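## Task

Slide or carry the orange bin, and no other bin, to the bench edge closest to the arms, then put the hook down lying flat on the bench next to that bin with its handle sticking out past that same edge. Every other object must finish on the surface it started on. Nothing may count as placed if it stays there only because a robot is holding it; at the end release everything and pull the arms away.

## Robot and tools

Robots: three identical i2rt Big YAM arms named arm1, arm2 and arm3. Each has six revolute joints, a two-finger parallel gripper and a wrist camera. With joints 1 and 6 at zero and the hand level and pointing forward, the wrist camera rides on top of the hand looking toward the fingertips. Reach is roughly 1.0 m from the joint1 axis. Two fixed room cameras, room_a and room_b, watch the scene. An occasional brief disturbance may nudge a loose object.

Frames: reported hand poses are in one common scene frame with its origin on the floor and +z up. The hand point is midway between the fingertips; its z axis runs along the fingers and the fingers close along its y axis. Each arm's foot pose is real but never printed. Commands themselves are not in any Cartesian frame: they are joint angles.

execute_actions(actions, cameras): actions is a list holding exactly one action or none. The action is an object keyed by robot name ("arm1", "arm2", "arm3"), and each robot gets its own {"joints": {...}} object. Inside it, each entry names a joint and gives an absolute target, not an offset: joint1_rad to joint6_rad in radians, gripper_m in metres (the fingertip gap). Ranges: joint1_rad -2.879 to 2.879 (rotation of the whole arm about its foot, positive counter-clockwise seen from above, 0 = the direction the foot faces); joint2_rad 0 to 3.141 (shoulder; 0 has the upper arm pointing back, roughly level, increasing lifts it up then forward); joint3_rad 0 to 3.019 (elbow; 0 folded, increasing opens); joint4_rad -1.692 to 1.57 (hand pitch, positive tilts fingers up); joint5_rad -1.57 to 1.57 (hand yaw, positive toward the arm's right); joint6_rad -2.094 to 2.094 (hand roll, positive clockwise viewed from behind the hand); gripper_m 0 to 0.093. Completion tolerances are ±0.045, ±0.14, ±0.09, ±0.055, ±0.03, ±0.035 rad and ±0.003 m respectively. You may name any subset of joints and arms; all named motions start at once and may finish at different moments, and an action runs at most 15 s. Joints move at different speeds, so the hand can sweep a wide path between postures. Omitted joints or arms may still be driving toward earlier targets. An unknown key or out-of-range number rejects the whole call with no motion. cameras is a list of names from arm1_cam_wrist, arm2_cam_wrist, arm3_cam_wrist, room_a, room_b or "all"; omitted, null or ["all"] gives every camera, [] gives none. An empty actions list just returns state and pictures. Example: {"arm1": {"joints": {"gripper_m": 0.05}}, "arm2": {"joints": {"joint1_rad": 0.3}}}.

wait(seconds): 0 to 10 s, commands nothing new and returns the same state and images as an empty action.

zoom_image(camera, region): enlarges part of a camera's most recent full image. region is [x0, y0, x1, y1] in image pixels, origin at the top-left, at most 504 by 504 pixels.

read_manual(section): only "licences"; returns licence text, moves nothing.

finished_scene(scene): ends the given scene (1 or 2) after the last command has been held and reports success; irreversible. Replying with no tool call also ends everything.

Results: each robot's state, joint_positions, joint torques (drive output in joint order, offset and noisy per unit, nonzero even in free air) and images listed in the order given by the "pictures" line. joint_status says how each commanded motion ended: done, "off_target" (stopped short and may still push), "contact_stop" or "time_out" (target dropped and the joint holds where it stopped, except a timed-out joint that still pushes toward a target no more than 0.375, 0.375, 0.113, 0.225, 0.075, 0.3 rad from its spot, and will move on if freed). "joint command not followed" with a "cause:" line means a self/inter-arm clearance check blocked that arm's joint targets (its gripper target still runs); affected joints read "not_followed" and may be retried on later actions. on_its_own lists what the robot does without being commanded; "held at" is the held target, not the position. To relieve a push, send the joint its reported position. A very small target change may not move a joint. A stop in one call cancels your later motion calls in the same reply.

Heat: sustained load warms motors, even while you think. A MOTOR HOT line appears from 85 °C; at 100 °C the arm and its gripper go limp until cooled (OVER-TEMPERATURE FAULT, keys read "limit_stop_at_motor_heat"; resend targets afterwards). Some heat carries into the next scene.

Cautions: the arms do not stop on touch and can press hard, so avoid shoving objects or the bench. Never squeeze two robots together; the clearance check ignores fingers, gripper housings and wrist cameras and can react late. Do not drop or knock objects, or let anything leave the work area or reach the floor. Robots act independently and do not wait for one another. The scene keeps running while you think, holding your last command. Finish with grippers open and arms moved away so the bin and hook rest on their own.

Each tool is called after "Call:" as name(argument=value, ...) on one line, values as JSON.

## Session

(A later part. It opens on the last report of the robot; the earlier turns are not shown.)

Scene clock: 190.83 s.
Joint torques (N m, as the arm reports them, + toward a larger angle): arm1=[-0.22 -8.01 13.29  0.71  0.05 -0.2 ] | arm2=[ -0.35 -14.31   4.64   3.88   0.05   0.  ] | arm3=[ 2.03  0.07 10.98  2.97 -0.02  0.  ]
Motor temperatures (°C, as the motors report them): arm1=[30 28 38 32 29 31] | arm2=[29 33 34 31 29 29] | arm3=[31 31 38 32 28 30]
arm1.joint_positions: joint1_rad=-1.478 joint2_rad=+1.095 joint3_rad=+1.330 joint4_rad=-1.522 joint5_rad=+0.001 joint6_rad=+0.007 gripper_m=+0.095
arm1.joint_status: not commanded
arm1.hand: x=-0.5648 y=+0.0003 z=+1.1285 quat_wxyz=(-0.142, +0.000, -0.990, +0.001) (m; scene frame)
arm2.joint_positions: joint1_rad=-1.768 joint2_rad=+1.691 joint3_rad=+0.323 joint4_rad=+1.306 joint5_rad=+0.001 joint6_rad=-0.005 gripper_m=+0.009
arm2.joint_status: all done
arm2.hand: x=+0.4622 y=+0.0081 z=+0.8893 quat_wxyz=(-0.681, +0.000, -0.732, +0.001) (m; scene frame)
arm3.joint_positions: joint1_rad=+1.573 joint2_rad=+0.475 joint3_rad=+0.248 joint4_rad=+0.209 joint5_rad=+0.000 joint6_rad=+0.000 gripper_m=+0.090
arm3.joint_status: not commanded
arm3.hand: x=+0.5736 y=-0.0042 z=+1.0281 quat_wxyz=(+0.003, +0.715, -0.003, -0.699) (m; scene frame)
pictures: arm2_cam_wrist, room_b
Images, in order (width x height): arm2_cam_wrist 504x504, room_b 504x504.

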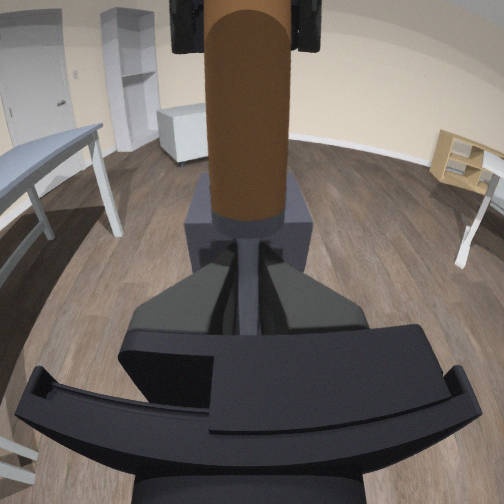

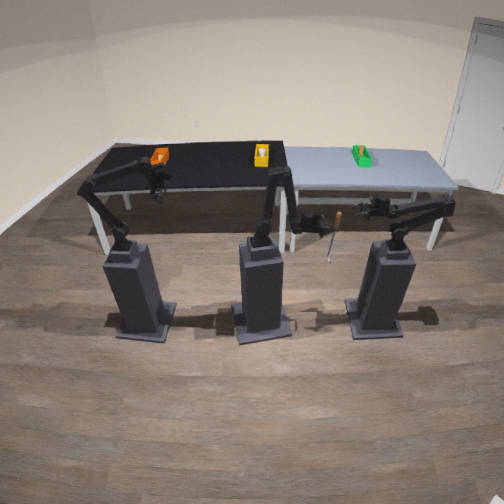

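Call:
execute_actions(actions=[{"arm2":{"joints":{"joint1_rad":1.36,"joint2_rad":1.985,"joint3_rad":0.575,"joint4_rad":1.51}},"arm3":{"joints":{"joint1_rad":0}}}], cameras=["arm1_cam_wrist","arm2_cam_wrist","room_b"])

Scene clock: 198.17 s.
Joint torques (N m, as the arm reports them, + toward a larger angle): arm1=[-0.32 -7.65 13.21  0.74  0.06 -0.12] | arm2=[ -1.46 -18.47   3.1    3.87   0.19  -0.04] | arm3=[ 0.87 -0.11 11.01  2.93 -0.06  0.01]
Motor temperatures (°C, as the motors report them): arm1=[30 28 38 32 29 31] | arm2=[29 33 34 32 29 29] | arm3=[31 31 38 32 28 30]
arm1.joint_positions: joint1_rad=-1.478 joint2_rad=+1.095 joint3_rad=+1.330 joint4_rad=-1.522 joint5_rad=+0.001 joint6_rad=+0.007 gripper_m=+0.095
arm1.joint_status: not commanded
arm1.hand: x=-0.5648 y=+0.0003 z=+1.1285 quat_wxyz=(-0.142, +0.000, -0.990, +0.001) (m; scene frame)
arm2.joint_positions: joint1_rad=+1.367 joint2_rad=+2.018 joint3_rad=+0.564 joint4_rad=+1.466 joint5_rad=-0.002 joint6_rad=-0.001 gripper_m=+0.009
arm2.joint_status: all done
arm2.hand: x=-0.5326 y=+0.0122 z=+0.8558 quat_wxyz=(-0.003, +0.700, +0.000, -0.714) (m; scene frame)
arm3.joint_positions: joint1_rad=+0.009 joint2_rad=+0.475 joint3_rad=+0.248 joint4_rad=+0.209 joint5_rad=+0.001 joint6_rad=+0.000 gripper_m=+0.090
arm3.joint_status: all done
arm3.hand: x=+0.9063 y=+0.3295 z=+1.0267 quat_wxyz=(-0.493, +0.509, -0.504, -0.494) (m; scene frame)
pictures: arm1_cam_wrist, arm2_cam_wrist, room_b
Images, in order (width x height): arm1_cam_wrist 504x504, arm2_cam_wrist 504x504, room_b 504x504.

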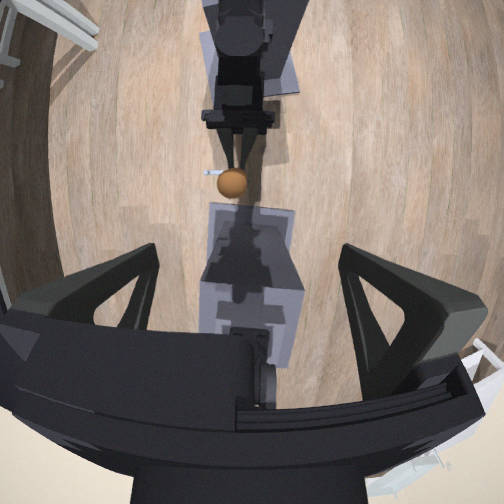

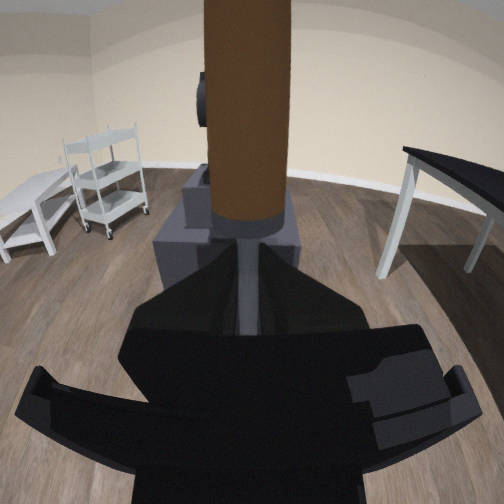

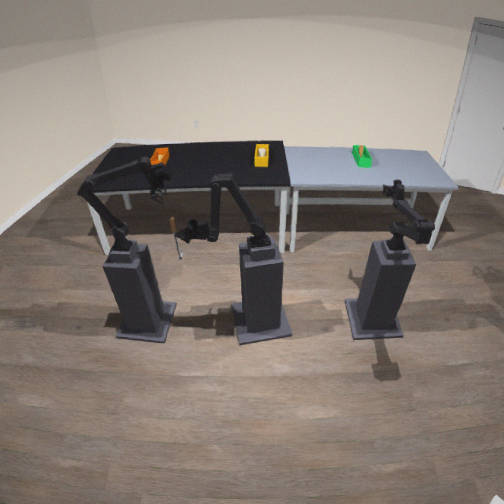

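Call:
execute_actions(actions=[{"arm1":{"joints":{"joint1_rad":-1.435,"joint2_rad":1.31,"joint3_rad":1.29,"joint4_rad":-1.54}}}], cameras=["arm1_cam_wrist","arm2_cam_wrist"])

Scene clock: 203.50 s.
Joint torques (N m, as the arm reports them, + toward a larger angle): arm1=[  0.26 -12.47  11.77   0.28   0.03  -0.2 ] | arm2=[ -1.29 -18.59   3.12   3.86   0.19  -0.03] | arm3=[ 0.83  0.04 11.    2.9  -0.07  0.01]
Motor temperatures (°C, as the motors report them): arm1=[30 28 38 32 29 31] | arm2=[29 33 34 32 29 29] | arm3=[31 30 38 32 28 30]
arm1.joint_positions: joint1_rad=-1.442 joint2_rad=+1.320 joint3_rad=+1.275 joint4_rad=-1.535 joint5_rad=+0.001 joint6_rad=+0.007 gripper_m=+0.095
arm1.joint_status: all done
arm1.hand: x=-0.5409 y=+0.0134 z=+1.0284 quat_wxyz=(+0.004, +0.018, -1.000, +0.002) (m; scene frame)
arm2.joint_positions: joint1_rad=+1.367 joint2_rad=+2.018 joint3_rad=+0.564 joint4_rad=+1.466 joint5_rad=-0.002 joint6_rad=-0.001 gripper_m=+0.009
arm2.joint_status: not commanded
arm2.hand: x=-0.5326 y=+0.0122 z=+0.8558 quat_wxyz=(-0.003, +0.700, +0.000, -0.714) (m; scene frame)
arm3.joint_positions: joint1_rad=+0.009 joint2_rad=+0.475 joint3_rad=+0.248 joint4_rad=+0.209 joint5_rad=+0.001 joint6_rad=+0.000 gripper_m=+0.090
arm3.joint_status: not commanded
arm3.hand: x=+0.9063 y=+0.3295 z=+1.0267 quat_wxyz=(-0.493, +0.509, -0.504, -0.494) (m; scene frame)
pictures: arm1_cam_wrist, arm2_cam_wrist
Images, in order (width x height): arm1_cam_wrist 504x504, arm2_cam_wrist 504x504.

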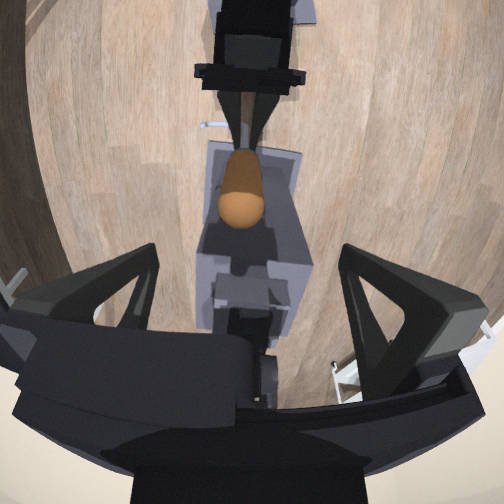

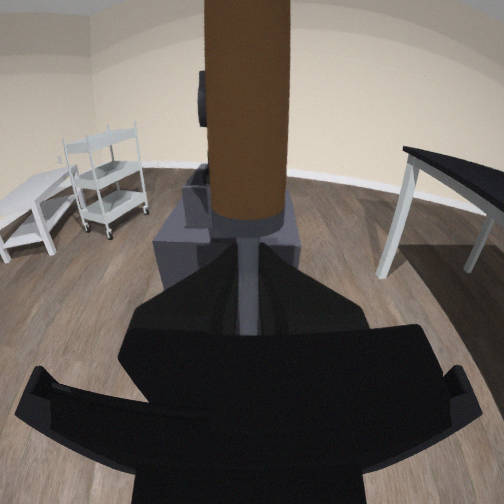

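Call:
execute_actions(actions=[{"arm1":{"joints":{"joint1_rad":-1.415,"joint2_rad":1.24,"joint3_rad":0.915,"joint4_rad":-1.01}}}], cameras=["arm1_cam_wrist","arm2_cam_wrist","room_b"])

Scene clock: 213.50 s.
Joint torques (N m, as the arm reports them, + toward a larger angle): arm1=[ -0.16 -11.51  11.21   1.21   0.05  -0.17] | arm2=[ -1.33 -18.57   3.12   3.81   0.18  -0.05] | arm3=[ 1.03 -0.02 11.01  2.8  -0.05  0.01]
Motor temperatures (°C, as the motors report them): arm1=[30 29 38 32 29 31] | arm2=[29 34 33 32 29 29] | arm3=[31 30 38 32 28 30]
arm1.joint_positions: joint1_rad=-1.424 joint2_rad=+1.239 joint3_rad=+0.905 joint4_rad=-1.022 joint5_rad=+0.001 joint6_rad=+0.007 gripper_m=+0.095
arm1.joint_status: all done
arm1.hand: x=-0.5380 y=+0.0203 z=+0.9226 quat_wxyz=(-0.108, +0.027, -0.994, -0.002) (m; scene frame)
arm2.joint_positions: joint1_rad=+1.367 joint2_rad=+2.018 joint3_rad=+0.564 joint4_rad=+1.466 joint5_rad=-0.002 joint6_rad=-0.001 gripper_m=+0.009
arm2.joint_status: not commanded
arm2.hand: x=-0.5326 y=+0.0122 z=+0.8558 quat_wxyz=(-0.003, +0.700, +0.000, -0.714) (m; scene frame)
arm3.joint_positions: joint1_rad=+0.009 joint2_rad=+0.475 joint3_rad=+0.248 joint4_rad=+0.209 joint5_rad=+0.001 joint6_rad=+0.000 gripper_m=+0.090
arm3.joint_status: not commanded
arm3.hand: x=+0.9063 y=+0.3295 z=+1.0267 quat_wxyz=(-0.493, +0.509, -0.504, -0.494) (m; scene frame)
pictures: arm1_cam_wrist, arm2_cam_wrist, room_b
Images, in order (width x height): arm1_cam_wrist 504x504, arm2_cam_wrist 504x504, room_b 504x504.

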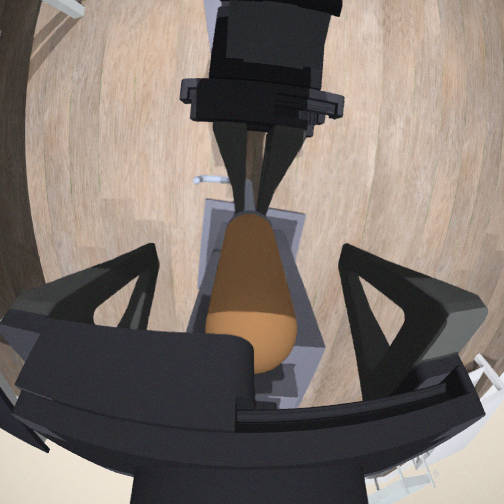

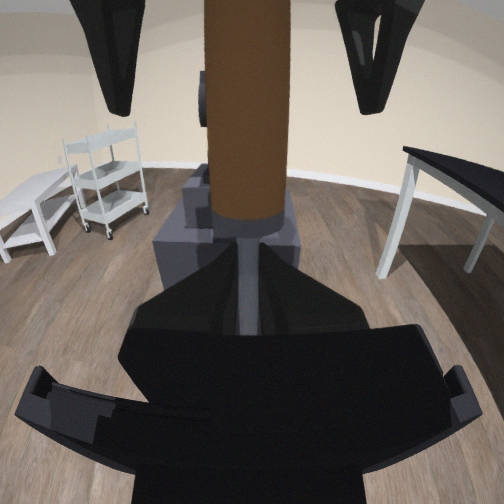

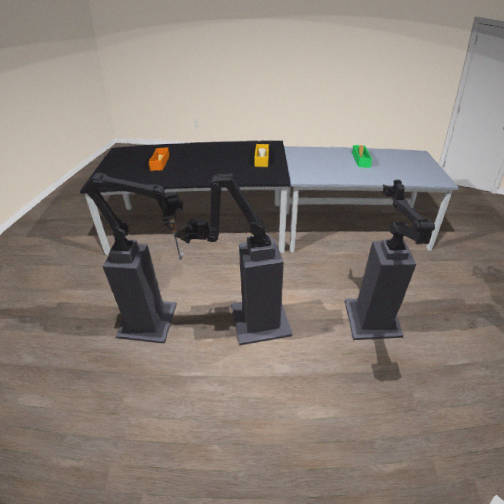

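Call:
execute_actions(actions=[{"arm1":{"joints":{"joint2_rad":1.31,"joint3_rad":0.985,"joint4_rad":-1.14,"gripper_m":0.06}}}], cameras=["arm1_cam_wrist"])

Scene clock: 224.47 s.
Joint torques (N m, as the arm reports them, + toward a larger angle): arm1=[ -0.1  -11.08  14.15   0.43   0.06  -0.18] | arm2=[ -1.27 -19.05   3.24   3.86   0.17  -0.04] | arm3=[ 0.91  0.   10.97  2.84 -0.06  0.  ]
Motor temperatures (°C, as the motors report them): arm1=[30 29 38 32 29 31] | arm2=[29 34 33 32 29 29] | arm3=[31 30 38 32 28 30]
arm1.joint_positions: joint1_rad=-1.424 joint2_rad=+1.304 joint3_rad=+0.939 joint4_rad=-1.131 joint5_rad=+0.001 joint6_rad=+0.007 gripper_m=+0.060
arm1.joint_status: all done
arm1.hand: x=-0.5513 y=+0.0195 z=+0.9095 quat_wxyz=(-0.039, +0.027, -0.999, +0.000) (m; scene frame)
arm2.joint_positions: joint1_rad=+1.367 joint2_rad=+2.019 joint3_rad=+0.561 joint4_rad=+1.465 joint5_rad=-0.002 joint6_rad=-0.001 gripper_m=+0.009
arm2.joint_status: not commanded
arm2.hand: x=-0.5314 y=+0.0122 z=+0.8545 quat_wxyz=(-0.003, +0.701, +0.000, -0.713) (m; scene frame)
arm3.joint_positions: joint1_rad=+0.009 joint2_rad=+0.475 joint3_rad=+0.248 joint4_rad=+0.209 joint5_rad=+0.001 joint6_rad=+0.000 gripper_m=+0.090
arm3.joint_status: not commanded
arm3.hand: x=+0.9063 y=+0.3295 z=+1.0267 quat_wxyz=(-0.493, +0.509, -0.504, -0.494) (m; scene frame)
pictures: arm1_cam_wrist
Images, in order (width x height): arm1_cam_wrist 504x504.

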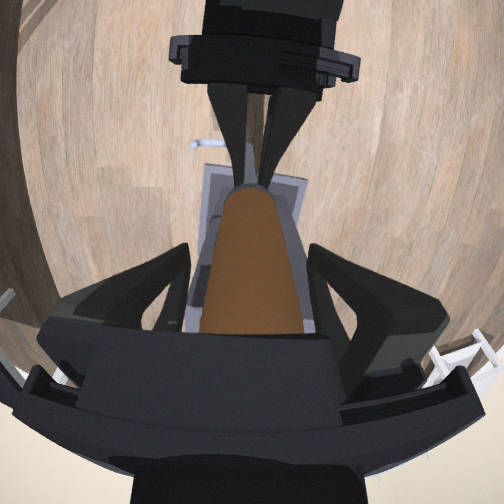

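Call:
execute_actions(actions=[{"arm1":{"joints":{"gripper_m":0.0}}}], cameras=[])

Call:
execute_actions(actions=[{"arm2":{"joints":{"gripper_m":0.09}}}], cameras=["arm1_cam_wrist","arm2_cam_wrist"])

Scene clock: 229.77 s.
Joint torques (N m, as the arm reports them, + toward a larger angle): arm1=[  0.41 -11.21  14.02   0.39   0.02  -0.22] | arm2=[ -1.25 -18.57   3.31   3.91   0.11  -0.03] | arm3=[ 0.97 -0.14 10.99  2.85 -0.07 -0.01]
Motor temperatures (°C, as the motors report them): arm1=[30 29 38 32 29 31] | arm2=[29 34 33 32 29 29] | arm3=[31 30 38 32 28 30]
arm1.joint_positions: joint1_rad=-1.424 joint2_rad=+1.304 joint3_rad=+0.939 joint4_rad=-1.131 joint5_rad=+0.002 joint6_rad=+0.007 gripper_m=+0.031
arm1.joint_status: gripper_m off_target (ended at +0.031, target +0.000)
arm1.hand: x=-0.5514 y=+0.0194 z=+0.9095 quat_wxyz=(-0.038, +0.027, -0.999, +0.001) (m; scene frame)
arm2.joint_positions: joint1_rad=+1.366 joint2_rad=+2.019 joint3_rad=+0.561 joint4_rad=+1.465 joint5_rad=+0.000 joint6_rad=-0.001 gripper_m=+0.009
arm2.joint_status: not commanded
arm2.hand: x=-0.5314 y=+0.0126 z=+0.8545 quat_wxyz=(-0.004, +0.701, +0.000, -0.713) (m; scene frame)
arm3.joint_positions: joint1_rad=+0.009 joint2_rad=+0.475 joint3_rad=+0.248 joint4_rad=+0.209 joint5_rad=+0.001 joint6_rad=+0.000 gripper_m=+0.090
arm3.joint_status: not commanded
arm3.hand: x=+0.9063 y=+0.3295 z=+1.0267 quat_wxyz=(-0.493, +0.509, -0.504, -0.494) (m; scene frame)
pictures: none
No camera images: the call's "cameras" was empty. Leave "cameras" out to get every camera's image.

Scene clock: 230.47 s.
Joint torques (N m, as the arm reports them, + toward a larger angle): arm1=[  0.45 -11.49  13.95   0.47   0.02  -0.19] | arm2=[ -1.27 -16.84   3.41   2.75   0.11  -0.03] | arm3=[ 0.78  0.   11.03  2.89 -0.06  0.  ]
Motor temperatures (°C, as the motors report them): arm1=[30 29 39 32 29 31] | arm2=[29 34 33 32 29 29] | arm3=[31 30 39 32 28 30]
arm1.joint_positions: joint1_rad=-1.424 joint2_rad=+1.313 joint3_rad=+0.939 joint4_rad=-1.136 joint5_rad=+0.002 joint6_rad=+0.007 gripper_m=+0.031
arm1.joint_status: not commanded
arm1.hand: x=-0.5525 y=+0.0193 z=+0.9062 quat_wxyz=(-0.031, +0.027, -0.999, +0.001) (m; scene frame)
arm2.joint_positions: joint1_rad=+1.366 joint2_rad=+2.003 joint3_rad=+0.561 joint4_rad=+1.491 joint5_rad=+0.000 joint6_rad=-0.001 gripper_m=+0.090
arm2.joint_status: all done
arm2.hand: x=-0.5322 y=+0.0126 z=+0.8693 quat_wxyz=(-0.004, +0.686, +0.000, -0.728) (m; scene frame)
arm3.joint_positions: joint1_rad=+0.009 joint2_rad=+0.475 joint3_rad=+0.248 joint4_rad=+0.209 joint5_rad=+0.001 joint6_rad=+0.000 gripper_m=+0.090
arm3.joint_status: not commanded
arm3.hand: x=+0.9063 y=+0.3295 z=+1.0267 quat_wxyz=(-0.493, +0.509, -0.504, -0.494) (m; scene frame)
pictures: arm1_cam_wrist, arm2_cam_wrist
Images, in order (width x height): arm1_cam_wrist 504x504, arm2_cam_wrist 504x504.

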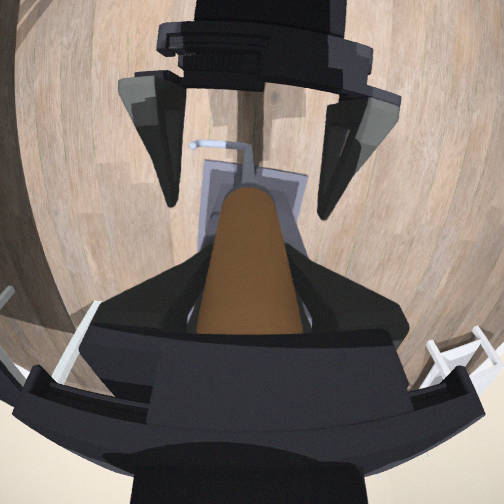

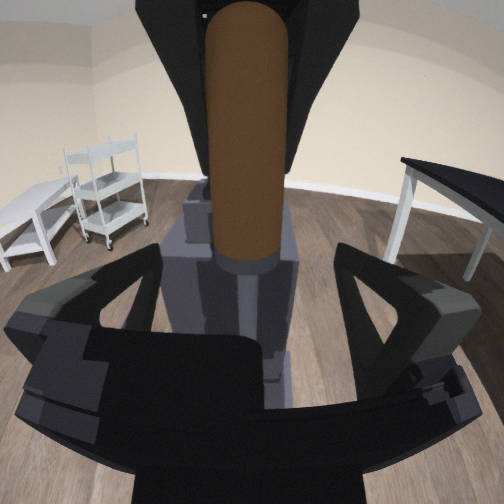

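Call:
execute_actions(actions=[{"arm2":{"joints":{"joint3_rad":0.25,"joint4_rad":1.35}}}], cameras=[])

Call:
execute_actions(actions=[{"arm1":{"joints":{"joint6_rad":-1.57,"joint1_rad":-0.6}},"arm2":{"joints":{"joint1_rad":-0.6,"joint2_rad":1.0,"joint3_rad":0.5,"joint4_rad":0.5}}}], cameras=["arm1_cam_wrist","room_b"])

Scene clock: 237.90 s.
Joint torques (N m, as the arm reports them, + toward a larger angle): arm1=[ -0.66 -12.44  13.93   0.41  -0.01  -0.16] | arm2=[ -1.15 -12.81   0.21   1.88   0.12  -0.04] | arm3=[ 0.76  0.08 11.04  2.88 -0.05  0.  ]
Motor temperatures (°C, as the motors report them): arm1=[30 29 39 32 29 31] | arm2=[29 34 33 32 29 29] | arm3=[31 30 39 32 28 30]
arm1.joint_positions: joint1_rad=-1.424 joint2_rad=+1.313 joint3_rad=+0.939 joint4_rad=-1.136 joint5_rad=+0.002 joint6_rad=+0.007 gripper_m=+0.031
arm1.joint_status: not commanded
arm1.hand: x=-0.5525 y=+0.0193 z=+0.9062 quat_wxyz=(-0.031, +0.027, -0.999, +0.001) (m; scene frame)
arm2.joint_positions: joint1_rad=+1.366 joint2_rad=+1.998 joint3_rad=+0.247 joint4_rad=+1.353 joint5_rad=+0.000 joint6_rad=-0.001 gripper_m=+0.090
arm2.joint_status: all done
arm2.hand: x=-0.3952 y=+0.0121 z=+0.7648 quat_wxyz=(-0.004, +0.830, -0.001, -0.558) (m; scene frame)
arm3.joint_positions: joint1_rad=+0.009 joint2_rad=+0.475 joint3_rad=+0.248 joint4_rad=+0.209 joint5_rad=+0.001 joint6_rad=+0.000 gripper_m=+0.090
arm3.joint_status: not commanded
arm3.hand: x=+0.9063 y=+0.3295 z=+1.0267 quat_wxyz=(-0.493, +0.509, -0.504, -0.494) (m; scene frame)
pictures: none
No camera images: the call's "cameras" was empty. Leave "cameras" out to get every camera's image.

Scene clock: 240.07 s.
Joint torques (N m, as the arm reports them, + toward a larger angle): arm1=[ -0.56 -11.98  13.77   0.3    0.04  -0.3 ] | arm2=[-0.61 -7.79  8.55  1.73  0.03 -0.05] | arm3=[ 0.6  -0.05 10.99  2.89 -0.05 -0.02]
Motor temperatures (°C, as the motors report them): arm1=[30 29 39 32 29 31] | arm2=[29 34 33 32 29 29] | arm3=[31 30 39 32 28 30]
arm1.joint_positions: joint1_rad=-0.600 joint2_rad=+1.313 joint3_rad=+0.939 joint4_rad=-1.136 joint5_rad=-0.001 joint6_rad=-1.561 gripper_m=+0.031
arm1.joint_status: all done
arm1.hand: x=-0.6838 y=+0.2774 z=+0.9052 quat_wxyz=(-0.028, +0.940, -0.341, +0.011) (m; scene frame)
arm2.joint_positions: joint1_rad=-0.600 joint2_rad=+1.006 joint3_rad=+0.494 joint4_rad=+0.506 joint5_rad=+0.001 joint6_rad=-0.001 gripper_m=+0.090
arm2.joint_status: all done
arm2.hand: x=+0.1859 y=+0.4267 z=+1.0830 quat_wxyz=(-0.587, +0.388, -0.594, -0.391) (m; scene frame)
arm3.joint_positions: joint1_rad=+0.009 joint2_rad=+0.475 joint3_rad=+0.248 joint4_rad=+0.209 joint5_rad=+0.001 joint6_rad=+0.000 gripper_m=+0.090
arm3.joint_status: not commanded
arm3.hand: x=+0.9063 y=+0.3295 z=+1.0267 quat_wxyz=(-0.493, +0.509, -0.504, -0.494) (m; scene frame)
pictures: arm1_cam_wrist, room_b
Images, in order (width x height): arm1_cam_wrist 504x504, room_b 504x504.

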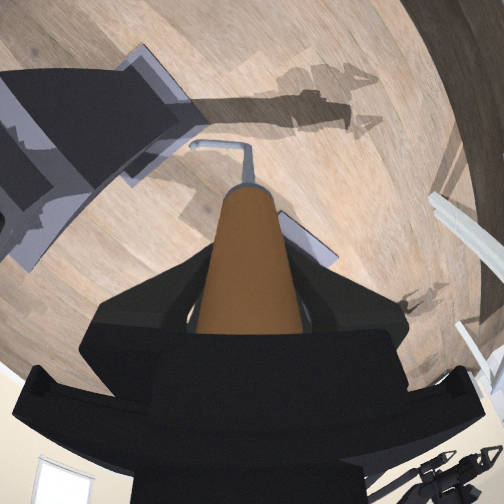

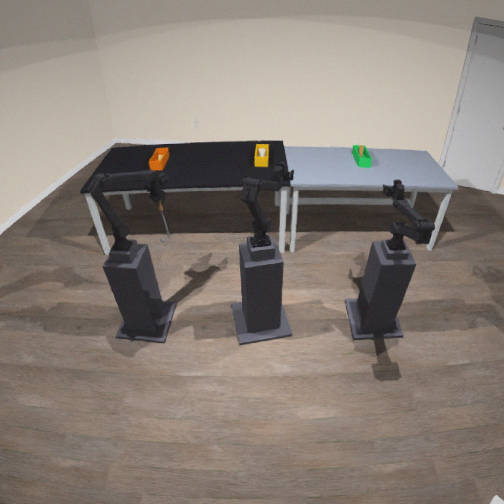

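Call:
execute_actions(actions=[{"arm1":{"joints":{"joint1_rad":0.107,"joint2_rad":1.25,"joint3_rad":0.96,"joint4_rad":0.36}}}], cameras=["arm1_cam_wrist","room_a","room_b"])

Scene clock: 256.13 s.
Joint torques (N m, as the arm reports them, + toward a larger angle): arm1=[ -1.73 -16.15  14.2    3.9    0.13  -0.11] | arm2=[-0.6  -7.79  8.55  1.76  0.04 -0.04] | arm3=[ 0.79 -0.22 10.99  2.91 -0.05 -0.03]
Motor temperatures (°C, as the motors report them): arm1=[30 29 40 32 29 31] | arm2=[29 33 35 32 29 29] | arm3=[31 30 39 32 28 30]
arm1.joint_positions: joint1_rad=+0.117 joint2_rad=+1.278 joint3_rad=+0.930 joint4_rad=+0.305 joint5_rad=+0.000 joint6_rad=-1.563 gripper_m=+0.031
arm1.joint_status: joint4_rad time_out (moved +1.440 of +1.496); the others done
arm1.on_its_own: joint4_rad reads +0.305 and still pushes toward +0.360 since a time_out
arm1.hand: x=-0.9308 y=+0.5810 z=+1.1469 quat_wxyz=(-0.691, +0.723, +0.009, -0.012) (m; scene frame)
arm2.joint_positions: joint1_rad=-0.600 joint2_rad=+1.006 joint3_rad=+0.494 joint4_rad=+0.506 joint5_rad=+0.001 joint6_rad=-0.001 gripper_m=+0.090
arm2.joint_status: not commanded
arm2.hand: x=+0.1859 y=+0.4267 z=+1.0830 quat_wxyz=(-0.587, +0.388, -0.594, -0.391) (m; scene frame)
arm3.joint_positions: joint1_rad=+0.009 joint2_rad=+0.475 joint3_rad=+0.248 joint4_rad=+0.209 joint5_rad=+0.001 joint6_rad=+0.000 gripper_m=+0.090
arm3.joint_status: not commanded
arm3.hand: x=+0.9063 y=+0.3295 z=+1.0267 quat_wxyz=(-0.493, +0.509, -0.504, -0.494) (m; scene frame)
pictures: arm1_cam_wrist, room_a, room_b
Images, in order (width x height): arm1_cam_wrist 504x504, room_a 504x504, room_b 504x504.

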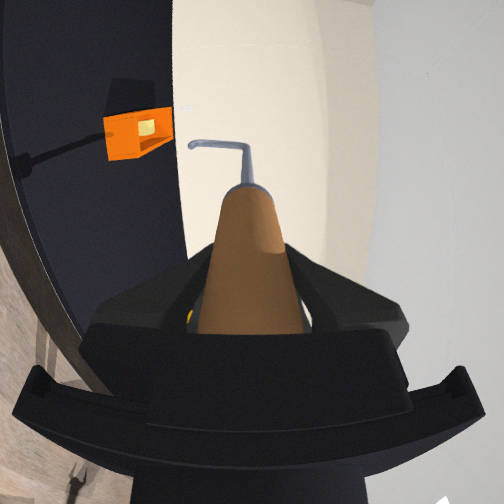

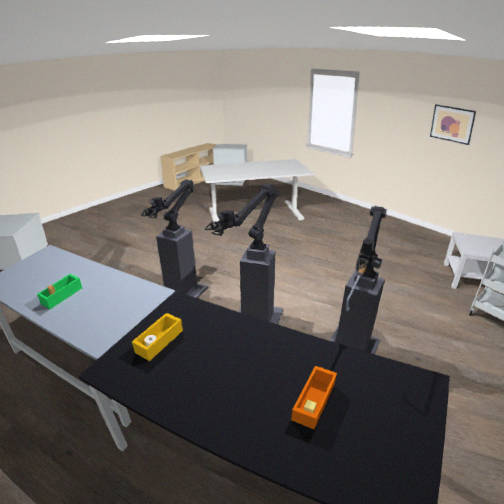

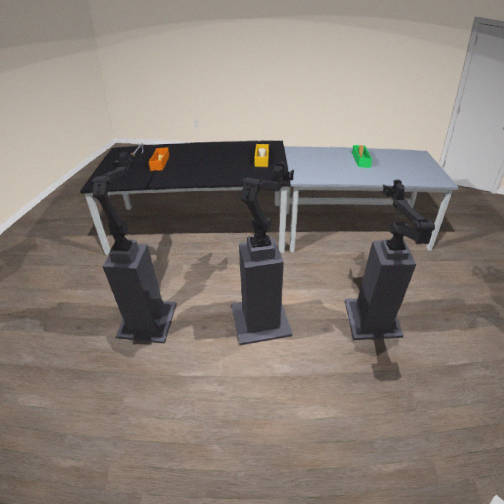

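Call:
execute_actions(actions=[{"arm1":{"joints":{"joint2_rad":1.95,"joint3_rad":1.62}}}], cameras=["arm1_cam_wrist","room_a","room_b"])

Scene clock: 265.27 s.
Joint torques (N m, as the arm reports them, + toward a larger angle): arm1=[ -1.55 -29.68  19.16   3.65   0.08  -0.1 ] | arm2=[-0.64 -7.74  8.57  1.76  0.04 -0.03] | arm3=[ 0.55  0.24 11.    2.92 -0.05  0.01]
Motor temperatures (°C, as the motors report them): arm1=[30 29 41 32 29 31] | arm2=[29 33 35 32 29 29] | arm3=[31 30 39 32 28 30]
arm1.joint_positions: joint1_rad=+0.117 joint2_rad=+2.001 joint3_rad=+1.526 joint4_rad=+0.312 joint5_rad=+0.000 joint6_rad=-1.563 gripper_m=+0.031
arm1.joint_status: joint3_rad time_out (moved +0.597 of +0.690); the others done
arm1.on_its_own: joint3_rad reads +1.526 and still pushes toward +1.620 since a time_out
arm1.hand: x=-0.9377 y=+0.8222 z=+1.0067 quat_wxyz=(-0.646, +0.763, +0.009, -0.011) (m; scene frame)
arm2.joint_positions: joint1_rad=-0.600 joint2_rad=+1.006 joint3_rad=+0.494 joint4_rad=+0.506 joint5_rad=+0.001 joint6_rad=-0.001 gripper_m=+0.090
arm2.joint_status: not commanded
arm2.hand: x=+0.1859 y=+0.4267 z=+1.0830 quat_wxyz=(-0.587, +0.388, -0.594, -0.391) (m; scene frame)
arm3.joint_positions: joint1_rad=+0.009 joint2_rad=+0.475 joint3_rad=+0.248 joint4_rad=+0.209 joint5_rad=+0.001 joint6_rad=+0.000 gripper_m=+0.090
arm3.joint_status: not commanded
arm3.hand: x=+0.9063 y=+0.3295 z=+1.0267 quat_wxyz=(-0.493, +0.509, -0.504, -0.494) (m; scene frame)
pictures: arm1_cam_wrist, room_a, room_b
Images, in order (width x height): arm1_cam_wrist 504x504, room_a 504x504, room_b 504x504.

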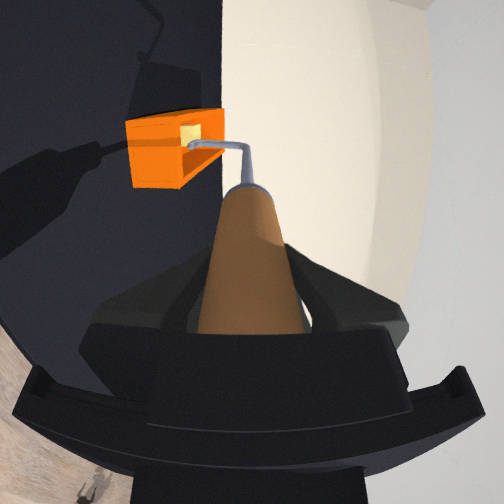

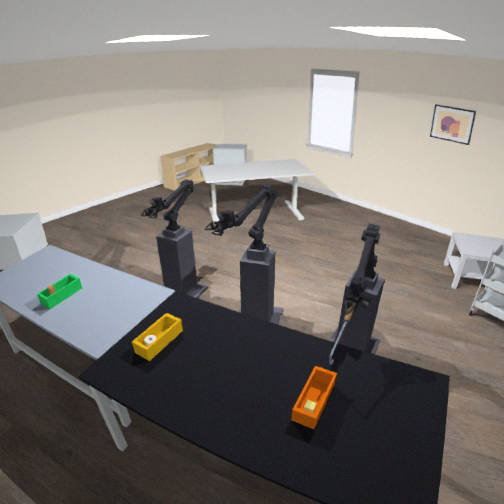

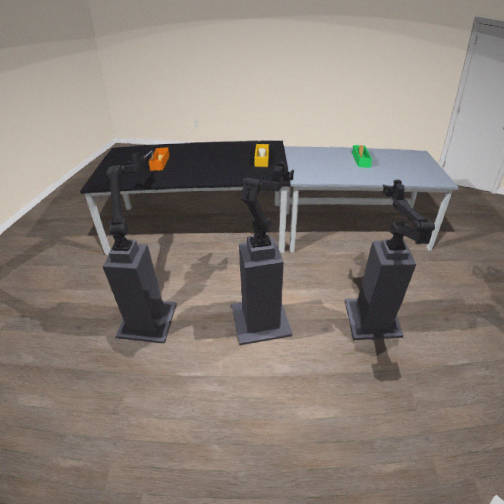

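Call:
zoom_image(camera="room_a", region=[270, 300, 390, 440])

Call:
zoom_image(camera="room_b", region=[100, 130, 200, 200])

Region (270, 300, 390, 440) of room_a's 504x504 image, scaled by 3.600, with more detail than that image has; it fills the left 432 columns of this view, and the rest is white.

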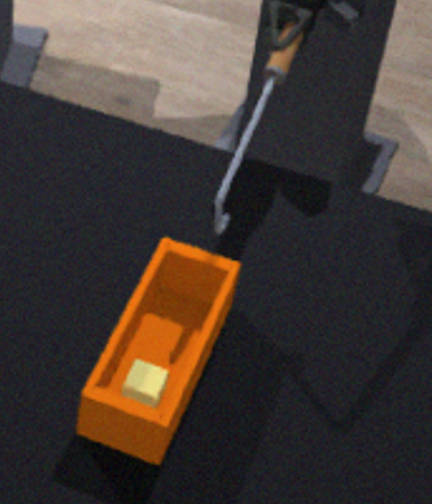

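Region (100, 130, 200, 200) of room_b's 504x504 image, scaled by 5.040, with more detail than that image has; it fills the top 353 rows of this view, and the rest is white.

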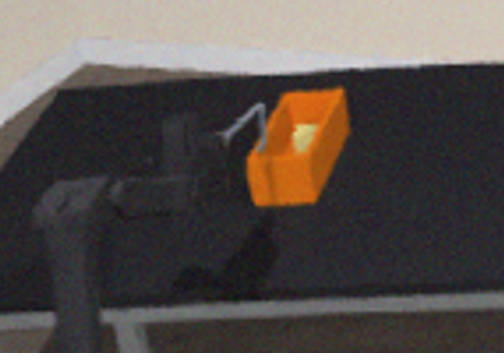

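Call:
execute_actions(actions=[{"arm1":{"joints":{"joint2_rad":2.105,"joint3_rad":1.89,"joint4_rad":0.25}}}], cameras=["arm1_cam_wrist","room_a"])

Call:
zoom_image(camera="room_a", region=[270, 300, 390, 440])

Scene clock: 288.97 s.
Joint torques (N m, as the arm reports them, + toward a larger angle): arm1=[ -1.08 -31.9   20.07   2.99   0.08  -0.12] | arm2=[-0.65 -7.82  8.55  1.7   0.04 -0.04] | arm3=[ 0.9  -0.41 11.02  2.93 -0.06  0.03]
Motor temperatures (°C, as the motors report them): arm1=[30 32 47 32 29 31] | arm2=[29 33 36 31 29 29] | arm3=[31 30 39 32 28 30]
arm1.joint_positions: joint1_rad=+0.117 joint2_rad=+2.142 joint3_rad=+1.794 joint4_rad=+0.220 joint5_rad=+0.000 joint6_rad=-1.563 gripper_m=+0.031
arm1.joint_status: joint3_rad time_out (moved +0.267 of +0.364); the others done
arm1.on_its_own: joint3_rad reads +1.794 and still pushes toward +1.890 since a time_out
arm1.hand: x=-0.9397 y=+0.8848 z=+1.0250 quat_wxyz=(-0.659, +0.752, +0.009, -0.012) (m; scene frame)
arm2.joint_positions: joint1_rad=-0.600 joint2_rad=+1.006 joint3_rad=+0.494 joint4_rad=+0.506 joint5_rad=+0.001 joint6_rad=-0.001 gripper_m=+0.090
arm2.joint_status: not commanded
arm2.hand: x=+0.1859 y=+0.4267 z=+1.0830 quat_wxyz=(-0.587, +0.388, -0.594, -0.391) (m; scene frame)
arm3.joint_positions: joint1_rad=+0.009 joint2_rad=+0.475 joint3_rad=+0.248 joint4_rad=+0.209 joint5_rad=+0.001 joint6_rad=+0.000 gripper_m=+0.090
arm3.joint_status: not commanded
arm3.hand: x=+0.9063 y=+0.3295 z=+1.0267 quat_wxyz=(-0.493, +0.509, -0.504, -0.494) (m; scene frame)
pictures: arm1_cam_wrist, room_a
Images, in order (width x height): arm1_cam_wrist 504x504, room_a 504x504.

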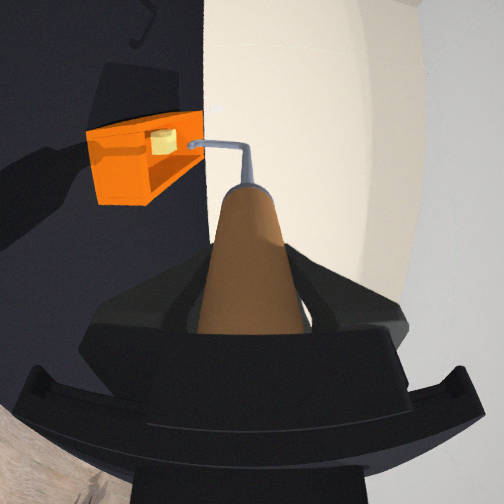

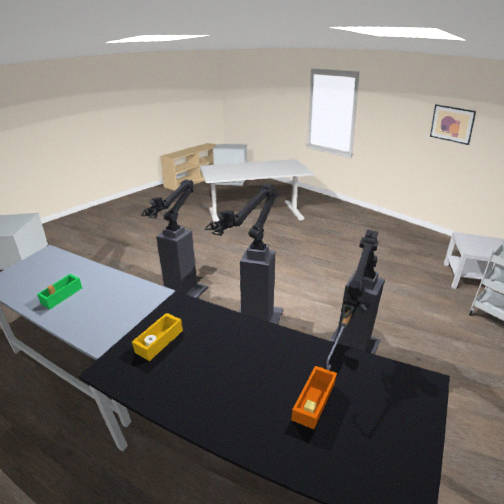

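Region (270, 300, 390, 440) of room_a's 504x504 image, scaled by 3.600, with more detail than that image has; it fills the left 432 columns of this view, and the rest is white.

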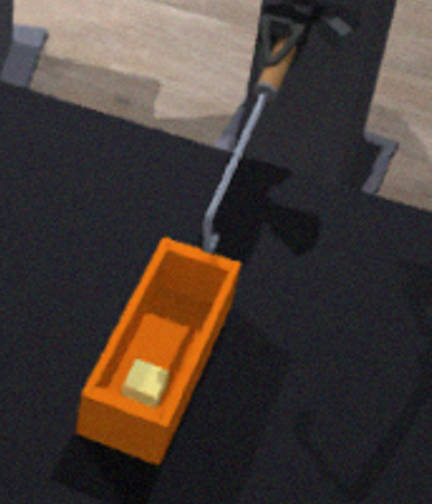

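Call:
execute_actions(actions=[{"arm1":{"joints":{"joint2_rad":2.17}}}], cameras=["arm1_cam_wrist","room_a"])

Call:
zoom_image(camera="room_a", region=[270, 300, 390, 440])

Scene clock: 298.63 s.
Joint torques (N m, as the arm reports them, + toward a larger angle): arm1=[ -1.3  -32.15  18.72   3.2    0.06  -0.09] | arm2=[-0.57 -7.75  8.55  1.75  0.05 -0.04] | arm3=[ 0.97 -0.04 11.04  2.86 -0.06  0.  ]
Motor temperatures (°C, as the motors report them): arm1=[30 32 48 32 29 31] | arm2=[29 33 36 31 29 29] | arm3=[31 30 40 32 28 30]
arm1.joint_positions: joint1_rad=+0.117 joint2_rad=+2.206 joint3_rad=+1.803 joint4_rad=+0.217 joint5_rad=+0.000 joint6_rad=-1.563 gripper_m=+0.031
arm1.joint_status: all done
arm1.hand: x=-0.9398 y=+0.8925 z=+0.9739 quat_wxyz=(-0.637, +0.771, +0.009, -0.011) (m; scene frame)
arm2.joint_positions: joint1_rad=-0.600 joint2_rad=+1.006 joint3_rad=+0.494 joint4_rad=+0.506 joint5_rad=+0.001 joint6_rad=-0.001 gripper_m=+0.090
arm2.joint_status: not commanded
arm2.hand: x=+0.1859 y=+0.4267 z=+1.0830 quat_wxyz=(-0.587, +0.388, -0.594, -0.391) (m; scene frame)
arm3.joint_positions: joint1_rad=+0.009 joint2_rad=+0.475 joint3_rad=+0.248 joint4_rad=+0.209 joint5_rad=+0.001 joint6_rad=+0.000 gripper_m=+0.090
arm3.joint_status: not commanded
arm3.hand: x=+0.9063 y=+0.3295 z=+1.0267 quat_wxyz=(-0.493, +0.509, -0.504, -0.494) (m; scene frame)
pictures: arm1_cam_wrist, room_a
Images, in order (width x height): arm1_cam_wrist 504x504, room_a 504x504.

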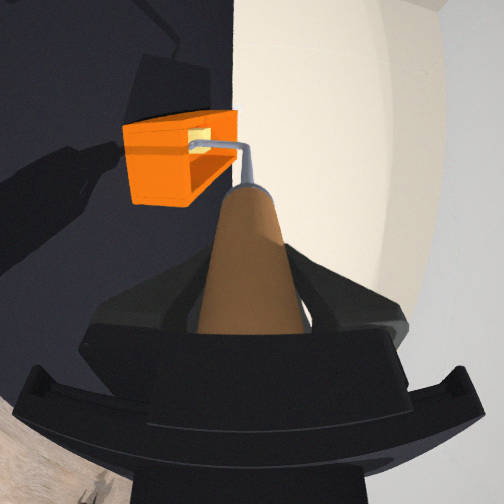

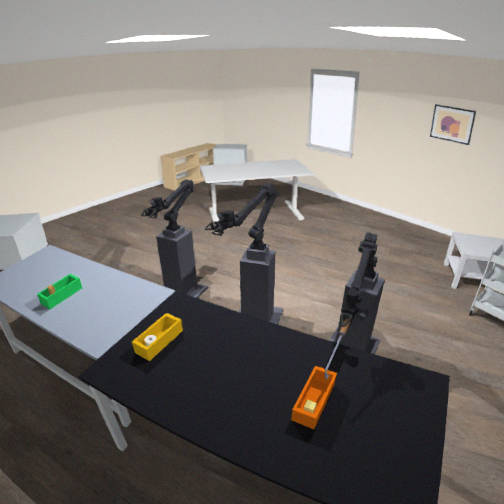

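Region (270, 300, 390, 440) of room_a's 504x504 image, scaled by 3.600, with more detail than that image has; it fills the left 432 columns of this view, and the rest is white.

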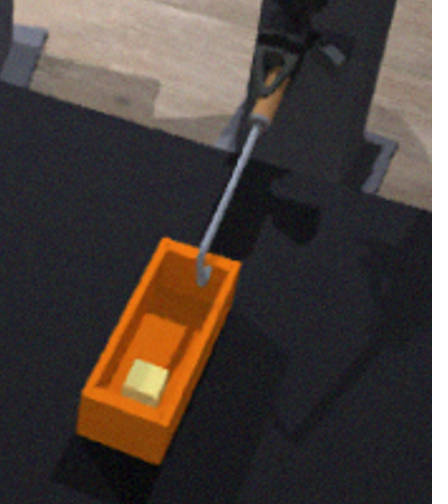

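Call:
execute_actions(actions=[{"arm1":{"joints":{"joint1_rad":0.095,"joint2_rad":2.235}}}], cameras=["arm1_cam_wrist","room_a"])

Call:
zoom_image(camera="room_a", region=[270, 300, 390, 440])

Scene clock: 304.60 s.
Joint torques (N m, as the arm reports them, + toward a larger angle): arm1=[ -0.88 -32.65  18.33   2.92   0.06  -0.11] | arm2=[-0.64 -7.73  8.57  1.7   0.04 -0.04] | arm3=[ 0.81 -0.04 11.01  2.91 -0.07 -0.01]
Motor temperatures (°C, as the motors report them): arm1=[30 33 49 32 29 31] | arm2=[29 33 36 31 29 29] | arm3=[31 30 40 32 28 30]
arm1.joint_positions: joint1_rad=+0.103 joint2_rad=+2.272 joint3_rad=+1.806 joint4_rad=+0.217 joint5_rad=+0.000 joint6_rad=-1.563 gripper_m=+0.031
arm1.joint_status: all done
arm1.hand: x=-0.9274 y=+0.8960 z=+0.9180 quat_wxyz=(-0.613, +0.790, +0.004, -0.006) (m; scene frame)
arm2.joint_positions: joint1_rad=-0.600 joint2_rad=+1.006 joint3_rad=+0.494 joint4_rad=+0.506 joint5_rad=+0.001 joint6_rad=-0.001 gripper_m=+0.090
arm2.joint_status: not commanded
arm2.hand: x=+0.1859 y=+0.4267 z=+1.0830 quat_wxyz=(-0.587, +0.388, -0.594, -0.391) (m; scene frame)
arm3.joint_positions: joint1_rad=+0.009 joint2_rad=+0.475 joint3_rad=+0.248 joint4_rad=+0.209 joint5_rad=+0.001 joint6_rad=+0.000 gripper_m=+0.090
arm3.joint_status: not commanded
arm3.hand: x=+0.9063 y=+0.3295 z=+1.0267 quat_wxyz=(-0.493, +0.509, -0.504, -0.494) (m; scene frame)
pictures: arm1_cam_wrist, room_a
Images, in order (width x height): arm1_cam_wrist 504x504, room_a 504x504.

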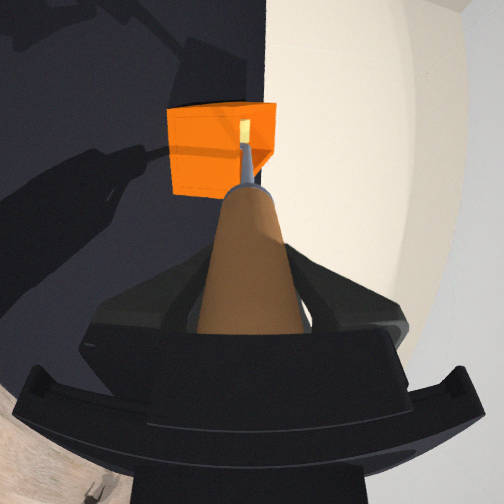

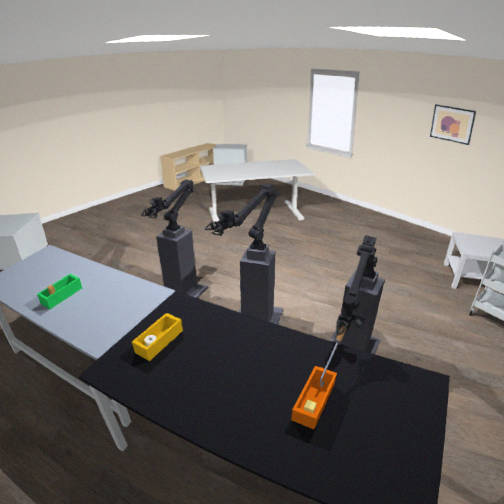

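Region (270, 300, 390, 440) of room_a's 504x504 image, scaled by 3.600, with more detail than that image has; it fills the left 432 columns of this view, and the rest is white.

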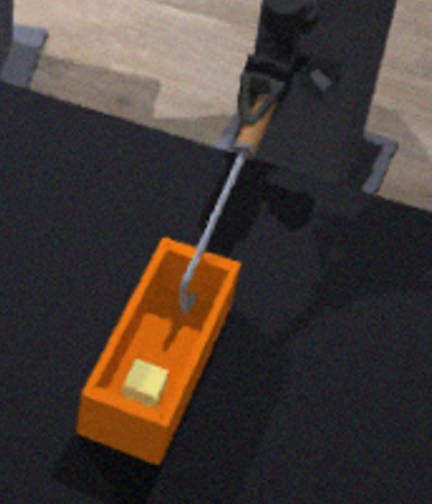

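Call:
execute_actions(actions=[{"arm1":{"joints":{"joint2_rad":1.975,"joint3_rad":1.45,"joint4_rad":0.425}}}], cameras=["arm1_cam_wrist","room_a"])

Call:
zoom_image(camera="room_a", region=[270, 300, 390, 440])

Scene clock: 322.13 s.
Joint torques (N m, as the arm reports them, + toward a larger angle): arm1=[ -1.15 -26.41  12.92   2.99   0.07  -0.1 ] | arm2=[-0.49 -7.82  8.52  1.75  0.04 -0.04] | arm3=[ 0.55 -0.05 11.01  2.88 -0.07  0.  ]
Motor temperatures (°C, as the motors report them): arm1=[30 34 48 32 29 31] | arm2=[29 33 36 31 29 29] | arm3=[31 30 40 32 28 30]
arm1.joint_positions: joint1_rad=+0.103 joint2_rad=+1.993 joint3_rad=+1.423 joint4_rad=+0.395 joint5_rad=+0.000 joint6_rad=-1.565 gripper_m=+0.031
arm1.joint_status: all done
arm1.hand: x=-0.9260 y=+0.8012 z=+0.9741 quat_wxyz=(-0.642, +0.767, +0.005, -0.006) (m; scene frame)
arm2.joint_positions: joint1_rad=-0.600 joint2_rad=+1.006 joint3_rad=+0.494 joint4_rad=+0.506 joint5_rad=+0.001 joint6_rad=-0.001 gripper_m=+0.090
arm2.joint_status: not commanded
arm2.hand: x=+0.1859 y=+0.4267 z=+1.0830 quat_wxyz=(-0.587, +0.388, -0.594, -0.391) (m; scene frame)
arm3.joint_positions: joint1_rad=+0.009 joint2_rad=+0.475 joint3_rad=+0.248 joint4_rad=+0.209 joint5_rad=+0.001 joint6_rad=+0.000 gripper_m=+0.090
arm3.joint_status: not commanded
arm3.hand: x=+0.9063 y=+0.3295 z=+1.0267 quat_wxyz=(-0.493, +0.509, -0.504, -0.494) (m; scene frame)
pictures: arm1_cam_wrist, room_a
Images, in order (width x height): arm1_cam_wrist 504x504, room_a 504x504.

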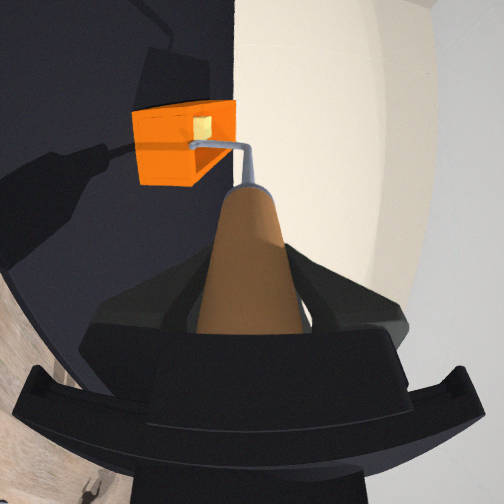

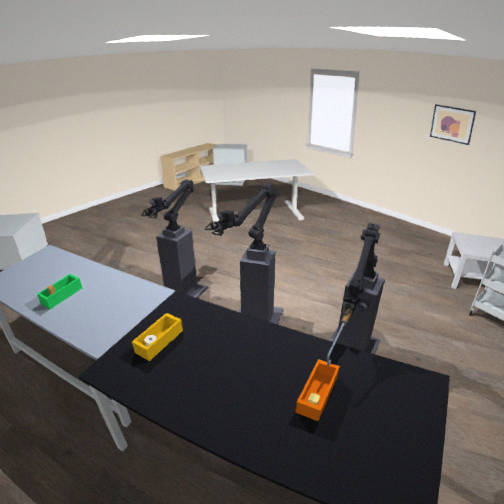

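Region (270, 300, 390, 440) of room_a's 504x504 image, scaled by 3.600, with more detail than that image has; it fills the left 432 columns of this view, and the rest is white.

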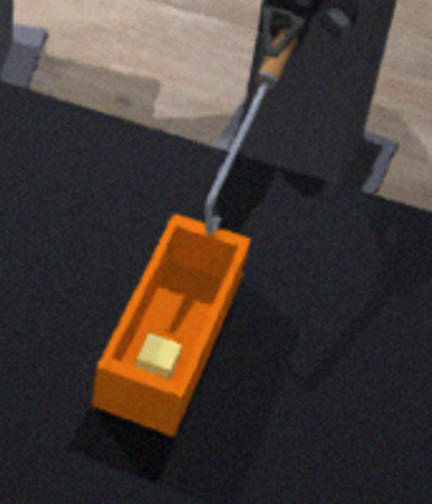

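Call:
execute_actions(actions=[{"arm1":{"joints":{"joint3_rad":1.67}}}], cameras=[])

Call:
execute_actions(actions=[{"arm1":{"joints":{"joint2_rad":2.13}}}], cameras=["arm1_cam_wrist","room_a"])

Call:
zoom_image(camera="room_a", region=[270, 300, 390, 440])

Scene clock: 331.23 s.
Joint torques (N m, as the arm reports them, + toward a larger angle): arm1=[ -1.13 -30.34  17.84   3.16   0.13  -0.1 ] | arm2=[-0.79 -7.78  8.55  1.75  0.05 -0.04] | arm3=[ 0.73  0.07 10.99  2.85 -0.04  0.01]
Motor temperatures (°C, as the motors report them): arm1=[30 33 46 32 29 31] | arm2=[29 33 36 31 29 29] | arm3=[31 30 40 32 28 30]
arm1.joint_positions: joint1_rad=+0.103 joint2_rad=+2.012 joint3_rad=+1.598 joint4_rad=+0.387 joint5_rad=+0.000 joint6_rad=-1.565 gripper_m=+0.031
arm1.joint_status: all done
arm1.hand: x=-0.9268 y=+0.8391 z=+1.0580 quat_wxyz=(-0.697, +0.717, +0.004, -0.007) (m; scene frame)
arm2.joint_positions: joint1_rad=-0.600 joint2_rad=+1.006 joint3_rad=+0.494 joint4_rad=+0.506 joint5_rad=+0.001 joint6_rad=-0.001 gripper_m=+0.090
arm2.joint_status: not commanded
arm2.hand: x=+0.1859 y=+0.4267 z=+1.0830 quat_wxyz=(-0.587, +0.388, -0.594, -0.391) (m; scene frame)
arm3.joint_positions: joint1_rad=+0.009 joint2_rad=+0.475 joint3_rad=+0.248 joint4_rad=+0.209 joint5_rad=+0.001 joint6_rad=+0.000 gripper_m=+0.090
arm3.joint_status: not commanded
arm3.hand: x=+0.9063 y=+0.3295 z=+1.0267 quat_wxyz=(-0.493, +0.509, -0.504, -0.494) (m; scene frame)
pictures: none
No camera images: the call's "cameras" was empty. Leave "cameras" out to get every camera's image.

Scene clock: 332.33 s.
Joint torques (N m, as the arm reports them, + toward a larger angle): arm1=[ -0.68 -34.16  16.25   3.41   0.09  -0.1 ] | arm2=[-0.55 -7.78  8.58  1.73  0.04 -0.05] | arm3=[ 0.94  0.03 11.06  2.91 -0.05 -0.02]
Motor temperatures (°C, as the motors report them): arm1=[30 33 46 32 29 31] | arm2=[29 33 36 31 29 29] | arm3=[31 30 40 32 28 30]
arm1.joint_positions: joint1_rad=+0.103 joint2_rad=+2.190 joint3_rad=+1.605 joint4_rad=+0.381 joint5_rad=+0.000 joint6_rad=-1.565 gripper_m=+0.031
arm1.joint_status: all done
arm1.hand: x=-0.9267 y=+0.8546 z=+0.9132 quat_wxyz=(-0.631, +0.776, +0.005, -0.006) (m; scene frame)
arm2.joint_positions: joint1_rad=-0.600 joint2_rad=+1.006 joint3_rad=+0.494 joint4_rad=+0.506 joint5_rad=+0.001 joint6_rad=-0.001 gripper_m=+0.090
arm2.joint_status: not commanded
arm2.hand: x=+0.1859 y=+0.4267 z=+1.0830 quat_wxyz=(-0.587, +0.388, -0.594, -0.391) (m; scene frame)
arm3.joint_positions: joint1_rad=+0.009 joint2_rad=+0.475 joint3_rad=+0.248 joint4_rad=+0.209 joint5_rad=+0.001 joint6_rad=+0.000 gripper_m=+0.090
arm3.joint_status: not commanded
arm3.hand: x=+0.9063 y=+0.3295 z=+1.0267 quat_wxyz=(-0.493, +0.509, -0.504, -0.494) (m; scene frame)
pictures: arm1_cam_wrist, room_a
Images, in order (width x height): arm1_cam_wrist 504x504, room_a 504x504.

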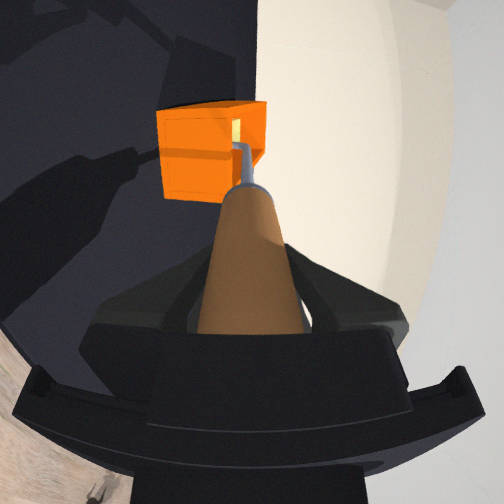

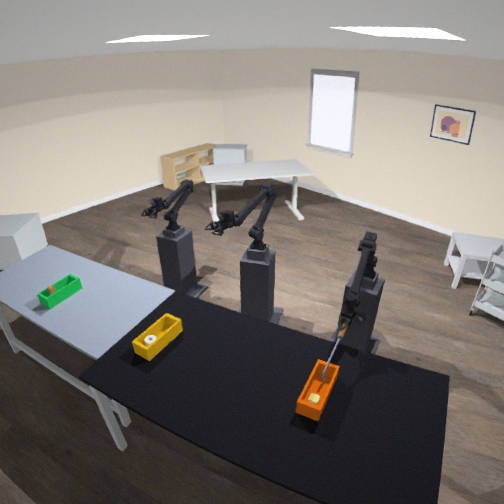

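Region (270, 300, 390, 440) of room_a's 504x504 image, scaled by 3.600, with more detail than that image has; it fills the left 432 columns of this view, and the rest is white.

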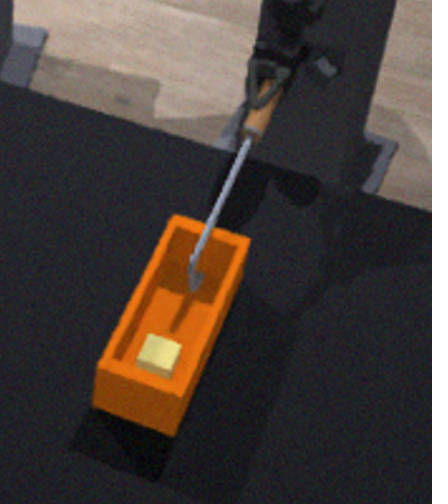

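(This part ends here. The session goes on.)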